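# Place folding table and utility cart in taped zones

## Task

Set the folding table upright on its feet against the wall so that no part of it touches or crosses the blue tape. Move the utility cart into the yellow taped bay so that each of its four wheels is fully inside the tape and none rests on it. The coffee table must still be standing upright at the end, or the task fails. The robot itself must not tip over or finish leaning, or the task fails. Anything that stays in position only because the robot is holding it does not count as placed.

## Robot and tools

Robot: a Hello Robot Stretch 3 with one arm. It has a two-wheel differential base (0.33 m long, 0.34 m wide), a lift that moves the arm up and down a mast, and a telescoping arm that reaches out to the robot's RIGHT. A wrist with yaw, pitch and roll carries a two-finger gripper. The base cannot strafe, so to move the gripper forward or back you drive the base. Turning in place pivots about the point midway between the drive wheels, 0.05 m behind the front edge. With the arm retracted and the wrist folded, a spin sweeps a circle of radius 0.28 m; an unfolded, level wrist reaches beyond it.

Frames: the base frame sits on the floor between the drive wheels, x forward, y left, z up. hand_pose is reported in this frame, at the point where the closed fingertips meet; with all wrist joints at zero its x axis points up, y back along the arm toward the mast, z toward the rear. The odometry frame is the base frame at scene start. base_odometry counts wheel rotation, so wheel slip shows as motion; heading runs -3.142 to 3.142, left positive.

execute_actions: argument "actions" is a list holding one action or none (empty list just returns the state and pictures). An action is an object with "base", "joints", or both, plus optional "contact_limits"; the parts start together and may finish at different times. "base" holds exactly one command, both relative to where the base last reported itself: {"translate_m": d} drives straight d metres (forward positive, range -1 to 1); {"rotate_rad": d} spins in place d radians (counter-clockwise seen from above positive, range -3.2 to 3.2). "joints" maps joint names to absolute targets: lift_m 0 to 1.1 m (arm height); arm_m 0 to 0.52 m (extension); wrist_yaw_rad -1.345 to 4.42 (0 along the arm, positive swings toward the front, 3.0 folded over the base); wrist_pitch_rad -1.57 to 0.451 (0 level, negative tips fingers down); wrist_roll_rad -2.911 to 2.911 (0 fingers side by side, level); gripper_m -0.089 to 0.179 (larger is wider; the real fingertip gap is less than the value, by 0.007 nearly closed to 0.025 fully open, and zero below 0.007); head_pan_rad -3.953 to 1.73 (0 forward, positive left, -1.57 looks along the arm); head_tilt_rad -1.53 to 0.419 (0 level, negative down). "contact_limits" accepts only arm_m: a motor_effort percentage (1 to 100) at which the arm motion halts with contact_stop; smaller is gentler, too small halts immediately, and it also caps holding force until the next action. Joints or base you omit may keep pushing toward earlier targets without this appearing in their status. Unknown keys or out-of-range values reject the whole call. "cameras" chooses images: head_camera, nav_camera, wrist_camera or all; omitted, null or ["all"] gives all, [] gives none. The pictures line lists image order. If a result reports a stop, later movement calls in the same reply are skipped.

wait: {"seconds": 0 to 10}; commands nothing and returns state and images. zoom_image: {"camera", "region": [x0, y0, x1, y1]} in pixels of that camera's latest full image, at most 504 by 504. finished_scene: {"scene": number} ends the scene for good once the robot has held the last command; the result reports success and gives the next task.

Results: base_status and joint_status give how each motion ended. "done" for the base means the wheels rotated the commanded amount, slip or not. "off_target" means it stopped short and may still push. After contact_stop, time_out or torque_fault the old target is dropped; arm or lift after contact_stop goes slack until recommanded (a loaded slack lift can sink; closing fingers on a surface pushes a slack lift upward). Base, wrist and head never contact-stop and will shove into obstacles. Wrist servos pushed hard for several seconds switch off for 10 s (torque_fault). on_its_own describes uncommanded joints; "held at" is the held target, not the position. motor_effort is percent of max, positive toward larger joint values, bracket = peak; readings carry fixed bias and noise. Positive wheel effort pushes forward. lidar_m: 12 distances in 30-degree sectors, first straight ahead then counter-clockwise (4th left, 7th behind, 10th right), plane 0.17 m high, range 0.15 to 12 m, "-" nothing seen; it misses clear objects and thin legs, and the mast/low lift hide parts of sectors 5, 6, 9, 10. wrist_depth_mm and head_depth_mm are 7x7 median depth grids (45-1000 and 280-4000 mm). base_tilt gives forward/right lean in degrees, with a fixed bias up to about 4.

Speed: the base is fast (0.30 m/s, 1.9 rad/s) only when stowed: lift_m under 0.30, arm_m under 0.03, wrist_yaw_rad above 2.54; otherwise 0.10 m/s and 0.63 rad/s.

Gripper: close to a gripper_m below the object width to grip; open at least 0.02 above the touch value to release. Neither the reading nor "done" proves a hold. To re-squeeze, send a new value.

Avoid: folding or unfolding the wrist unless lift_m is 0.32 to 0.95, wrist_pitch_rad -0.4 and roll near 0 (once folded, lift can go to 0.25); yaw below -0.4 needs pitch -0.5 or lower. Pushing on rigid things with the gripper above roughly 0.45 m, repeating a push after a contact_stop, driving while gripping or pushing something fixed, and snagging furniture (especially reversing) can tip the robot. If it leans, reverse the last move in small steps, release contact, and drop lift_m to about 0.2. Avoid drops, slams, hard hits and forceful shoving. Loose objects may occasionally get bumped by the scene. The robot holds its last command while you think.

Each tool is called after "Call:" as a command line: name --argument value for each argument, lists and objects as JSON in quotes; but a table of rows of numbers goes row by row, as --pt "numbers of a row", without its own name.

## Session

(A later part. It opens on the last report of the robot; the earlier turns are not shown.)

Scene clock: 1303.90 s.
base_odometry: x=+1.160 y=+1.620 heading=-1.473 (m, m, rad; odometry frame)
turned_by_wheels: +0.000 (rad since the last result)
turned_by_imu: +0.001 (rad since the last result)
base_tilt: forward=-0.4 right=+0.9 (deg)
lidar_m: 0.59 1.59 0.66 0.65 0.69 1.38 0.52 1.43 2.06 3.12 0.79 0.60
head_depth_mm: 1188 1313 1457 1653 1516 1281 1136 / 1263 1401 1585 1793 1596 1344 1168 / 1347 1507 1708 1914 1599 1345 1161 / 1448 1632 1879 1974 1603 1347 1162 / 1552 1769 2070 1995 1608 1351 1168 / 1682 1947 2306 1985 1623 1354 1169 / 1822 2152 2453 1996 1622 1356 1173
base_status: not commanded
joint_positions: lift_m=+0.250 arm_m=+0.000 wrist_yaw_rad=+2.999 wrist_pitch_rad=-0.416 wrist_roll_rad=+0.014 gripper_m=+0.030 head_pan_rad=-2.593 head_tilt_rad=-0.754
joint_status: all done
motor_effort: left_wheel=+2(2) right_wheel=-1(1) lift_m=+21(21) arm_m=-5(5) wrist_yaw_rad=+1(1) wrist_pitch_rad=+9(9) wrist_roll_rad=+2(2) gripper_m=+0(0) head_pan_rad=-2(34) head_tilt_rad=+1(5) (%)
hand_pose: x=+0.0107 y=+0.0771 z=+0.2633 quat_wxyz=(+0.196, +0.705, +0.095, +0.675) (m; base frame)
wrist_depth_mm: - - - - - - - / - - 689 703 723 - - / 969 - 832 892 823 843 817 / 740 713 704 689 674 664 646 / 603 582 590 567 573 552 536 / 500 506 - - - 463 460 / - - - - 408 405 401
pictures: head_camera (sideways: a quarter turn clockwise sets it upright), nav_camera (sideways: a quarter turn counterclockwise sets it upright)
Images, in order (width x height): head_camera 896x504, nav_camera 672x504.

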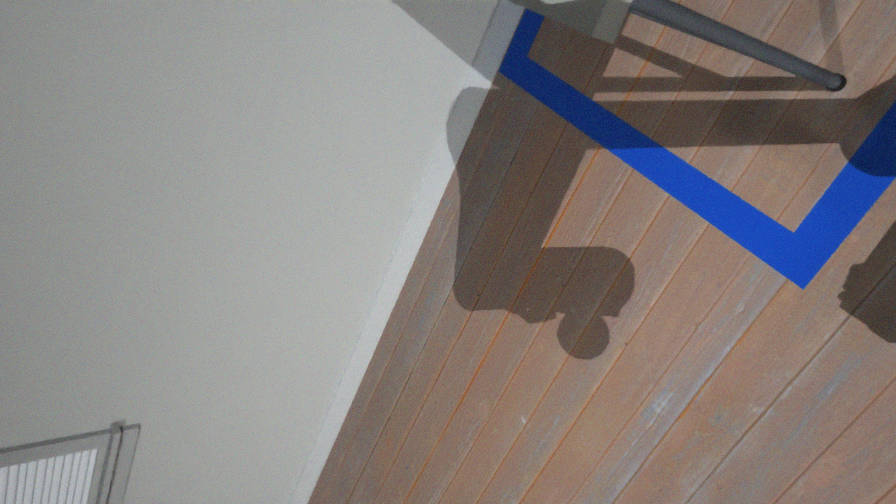

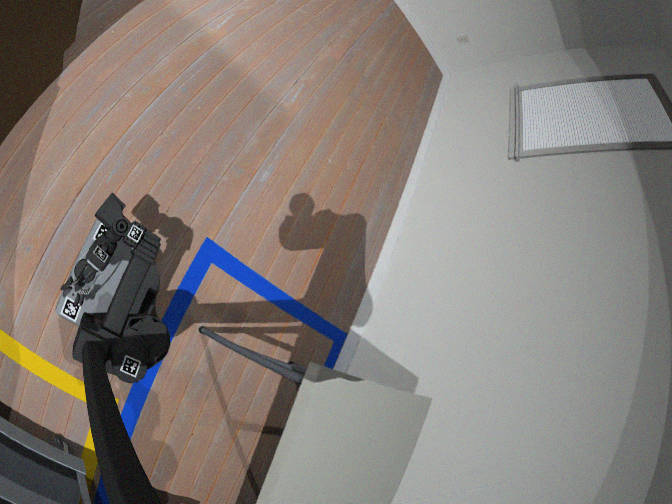

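Call:
execute_actions --actions '[{"joints":{"head_pan_rad":-3.1,"head_tilt_rad":-1.1}}]' --cameras '["head_camera"]'

Scene clock: 1320.97 s.
base_odometry: x=+1.160 y=+1.620 heading=-1.473 (m, m, rad; odometry frame)
turned_by_wheels: +0.000 (rad since the last result)
turned_by_imu: +0.001 (rad since the last result)
base_tilt: forward=-0.3 right=+1.0 (deg)
lidar_m: 0.59 1.59 0.66 0.65 0.69 1.38 0.52 1.44 2.06 3.11 0.78 0.60
head_depth_mm: 933 792 716 1469 1314 1204 1078 / 936 796 717 1472 1317 - 1066 / 944 797 721 1470 1329 - - / 1236 840 787 1460 1325 - - / 1337 1610 1690 1475 1327 1233 - / 1359 1640 1699 1486 1329 1211 1116 / 1380 1673 1694 1490 1335 1211 1106
base_status: not commanded
joint_positions: lift_m=+0.250 arm_m=+0.000 wrist_yaw_rad=+2.999 wrist_pitch_rad=-0.416 wrist_roll_rad=+0.014 gripper_m=+0.030 head_pan_rad=-3.093 head_tilt_rad=-1.086
joint_status: all done
motor_effort: left_wheel=+2(2) right_wheel=-1(1) lift_m=+21(21) arm_m=-4(5) wrist_yaw_rad=+0(1) wrist_pitch_rad=+9(9) wrist_roll_rad=+2(2) gripper_m=+0(0) head_pan_rad=-3(25) head_tilt_rad=-5(21) (%)
hand_pose: x=+0.0107 y=+0.0771 z=+0.2633 quat_wxyz=(+0.196, +0.705, +0.095, +0.675) (m; base frame)
wrist_depth_mm: - - - - - - - / - - 692 705 716 - - / 962 - 837 888 824 839 810 / 743 710 699 687 674 666 652 / 590 586 594 569 573 546 538 / 503 509 - - - 468 457 / - - - - 409 407 399
pictures: head_camera (sideways: a quarter turn clockwise sets it upright)
Images, in order (width x height): head_camera 896x504.

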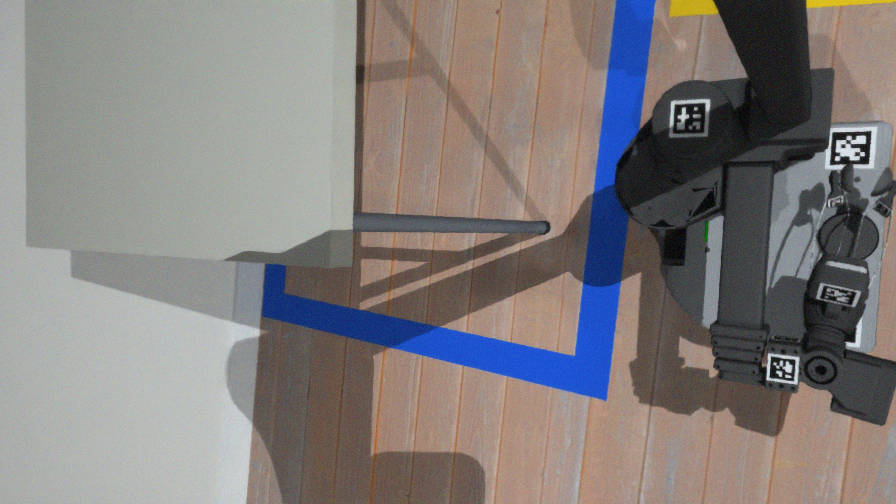

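Call:
execute_actions --actions '[]'

Scene clock: 1341.40 s.
base_odometry: x=+1.160 y=+1.620 heading=-1.473 (m, m, rad; odometry frame)
turned_by_wheels: +0.000 (rad since the last result)
turned_by_imu: +0.001 (rad since the last result)
base_tilt: forward=-0.3 right=+0.8 (deg)
lidar_m: 0.59 1.59 0.66 0.65 0.69 1.39 0.52 1.44 2.07 3.11 0.78 0.60
head_depth_mm: 934 795 715 1469 1316 1203 1072 / 935 798 718 1472 1313 - 1064 / 943 800 719 1479 1332 - - / 1233 842 785 1455 1327 - - / 1333 1618 1680 1485 1330 1235 - / 1354 1641 1683 1481 1325 1214 1112 / 1377 1677 1688 1490 1340 1202 1101
base_status: not commanded
joint_positions: lift_m=+0.250 arm_m=+0.000 wrist_yaw_rad=+2.999 wrist_pitch_rad=-0.416 wrist_roll_rad=+0.014 gripper_m=+0.030 head_pan_rad=-3.093 head_tilt_rad=-1.086
joint_status: all done
motor_effort: left_wheel=+1(2) right_wheel=-1(1) lift_m=+21(21) arm_m=-5(5) wrist_yaw_rad=+1(1) wrist_pitch_rad=+9(9) wrist_roll_rad=+2(2) gripper_m=+0(0) head_pan_rad=-3(25) head_tilt_rad=-5(21) (%)
hand_pose: x=+0.0107 y=+0.0771 z=+0.2633 quat_wxyz=(+0.196, +0.705, +0.095, +0.675) (m; base frame)
wrist_depth_mm: - - - - - - - / - - 684 691 712 - - / 971 - 837 877 830 859 826 / 735 703 699 693 679 662 654 / 594 588 600 566 582 548 537 / 501 512 - - - 464 458 / - - - - 405 403 399
pictures: head_camera (sideways: a quarter turn clockwise sets it upright), nav_camera (sideways: a quarter turn counterclockwise sets it upright), wrist_camera
Images, in order (width x height): head_camera 896x504, nav_camera 672x504, wrist_camera 644x364.

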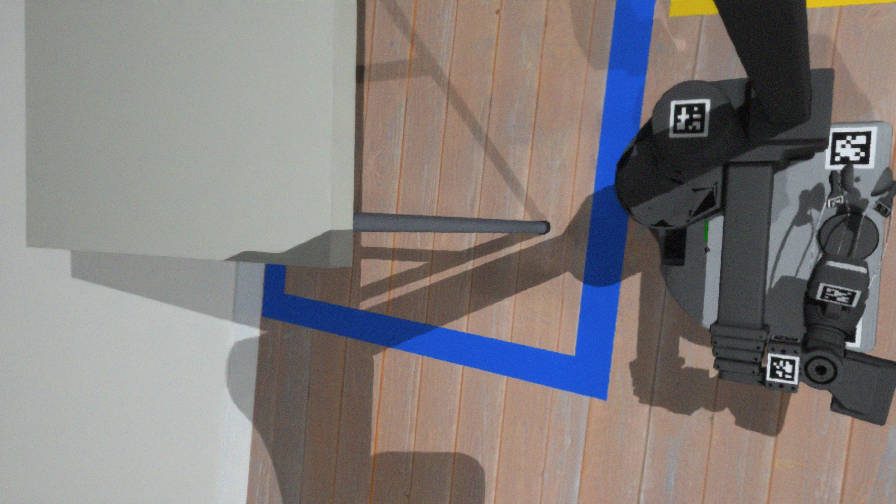

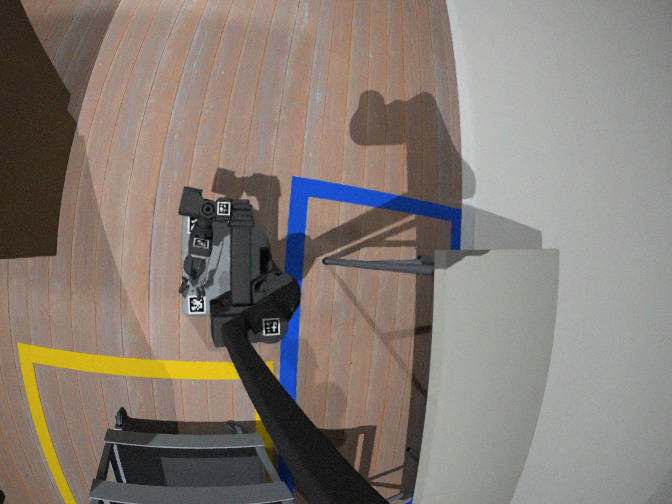

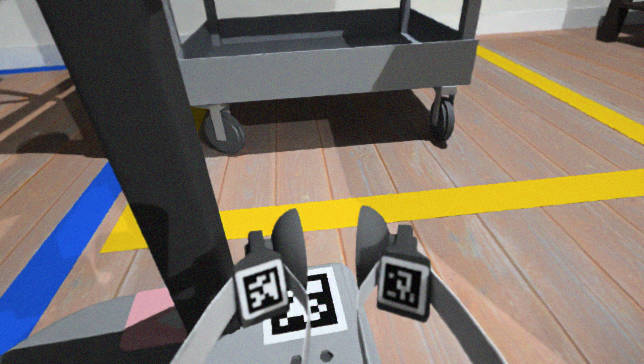

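Call:
execute_actions --actions '[{"joints":{"head_pan_rad":1.5,"head_tilt_rad":-0.9}}]' --cameras '["head_camera"]'

Scene clock: 1353.50 s.
base_odometry: x=+1.160 y=+1.620 heading=-1.473 (m, m, rad; odometry frame)
turned_by_wheels: +0.000 (rad since the last result)
turned_by_imu: +0.001 (rad since the last result)
base_tilt: forward=-0.4 right=+0.9 (deg)
lidar_m: 0.59 1.59 0.66 0.65 0.69 1.39 0.52 1.43 2.06 3.11 0.78 0.60
head_depth_mm: 1428 968 770 1043 1376 1256 1114 / 1426 977 773 1092 1326 1254 1115 / 1429 977 773 1096 1352 1256 1117 / 1432 984 777 1095 1359 1264 1134 / 1421 990 777 1095 1354 1269 1155 / 1424 954 780 1087 1424 1306 - / 1458 1585 778 1726 - - 1124
base_status: not commanded
joint_positions: lift_m=+0.250 arm_m=+0.000 wrist_yaw_rad=+2.999 wrist_pitch_rad=-0.416 wrist_roll_rad=+0.014 gripper_m=+0.030 head_pan_rad=+1.493 head_tilt_rad=-0.902
joint_status: all done
motor_effort: left_wheel=+2(2) right_wheel=-1(1) lift_m=+21(21) arm_m=-5(4) wrist_yaw_rad=+1(1) wrist_pitch_rad=+9(9) wrist_roll_rad=+2(2) gripper_m=+0(1) head_pan_rad=+3(33) head_tilt_rad=+1(12) (%)
hand_pose: x=+0.0107 y=+0.0771 z=+0.2633 quat_wxyz=(+0.196, +0.705, +0.095, +0.675) (m; base frame)
wrist_depth_mm: - - - - - - - / - - 694 702 725 - - / 973 - 847 890 826 838 832 / 732 707 698 693 672 665 650 / 592 591 592 563 575 541 542 / 500 510 - - - 465 462 / - - - - 410 408 401
pictures: head_camera (sideways: a quarter turn clockwise sets it upright)
Images, in order (width x height): head_camera 896x504.

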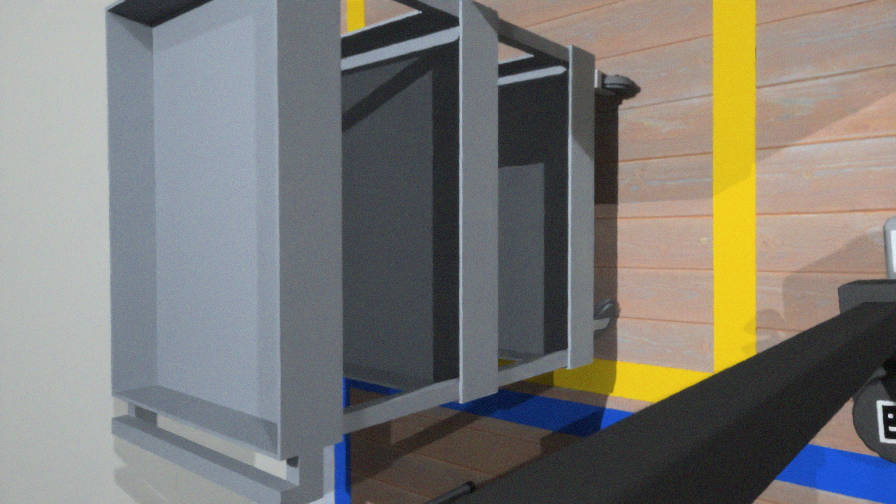

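Call:
finished_scene --scene 1

The scene is finished: the task was done.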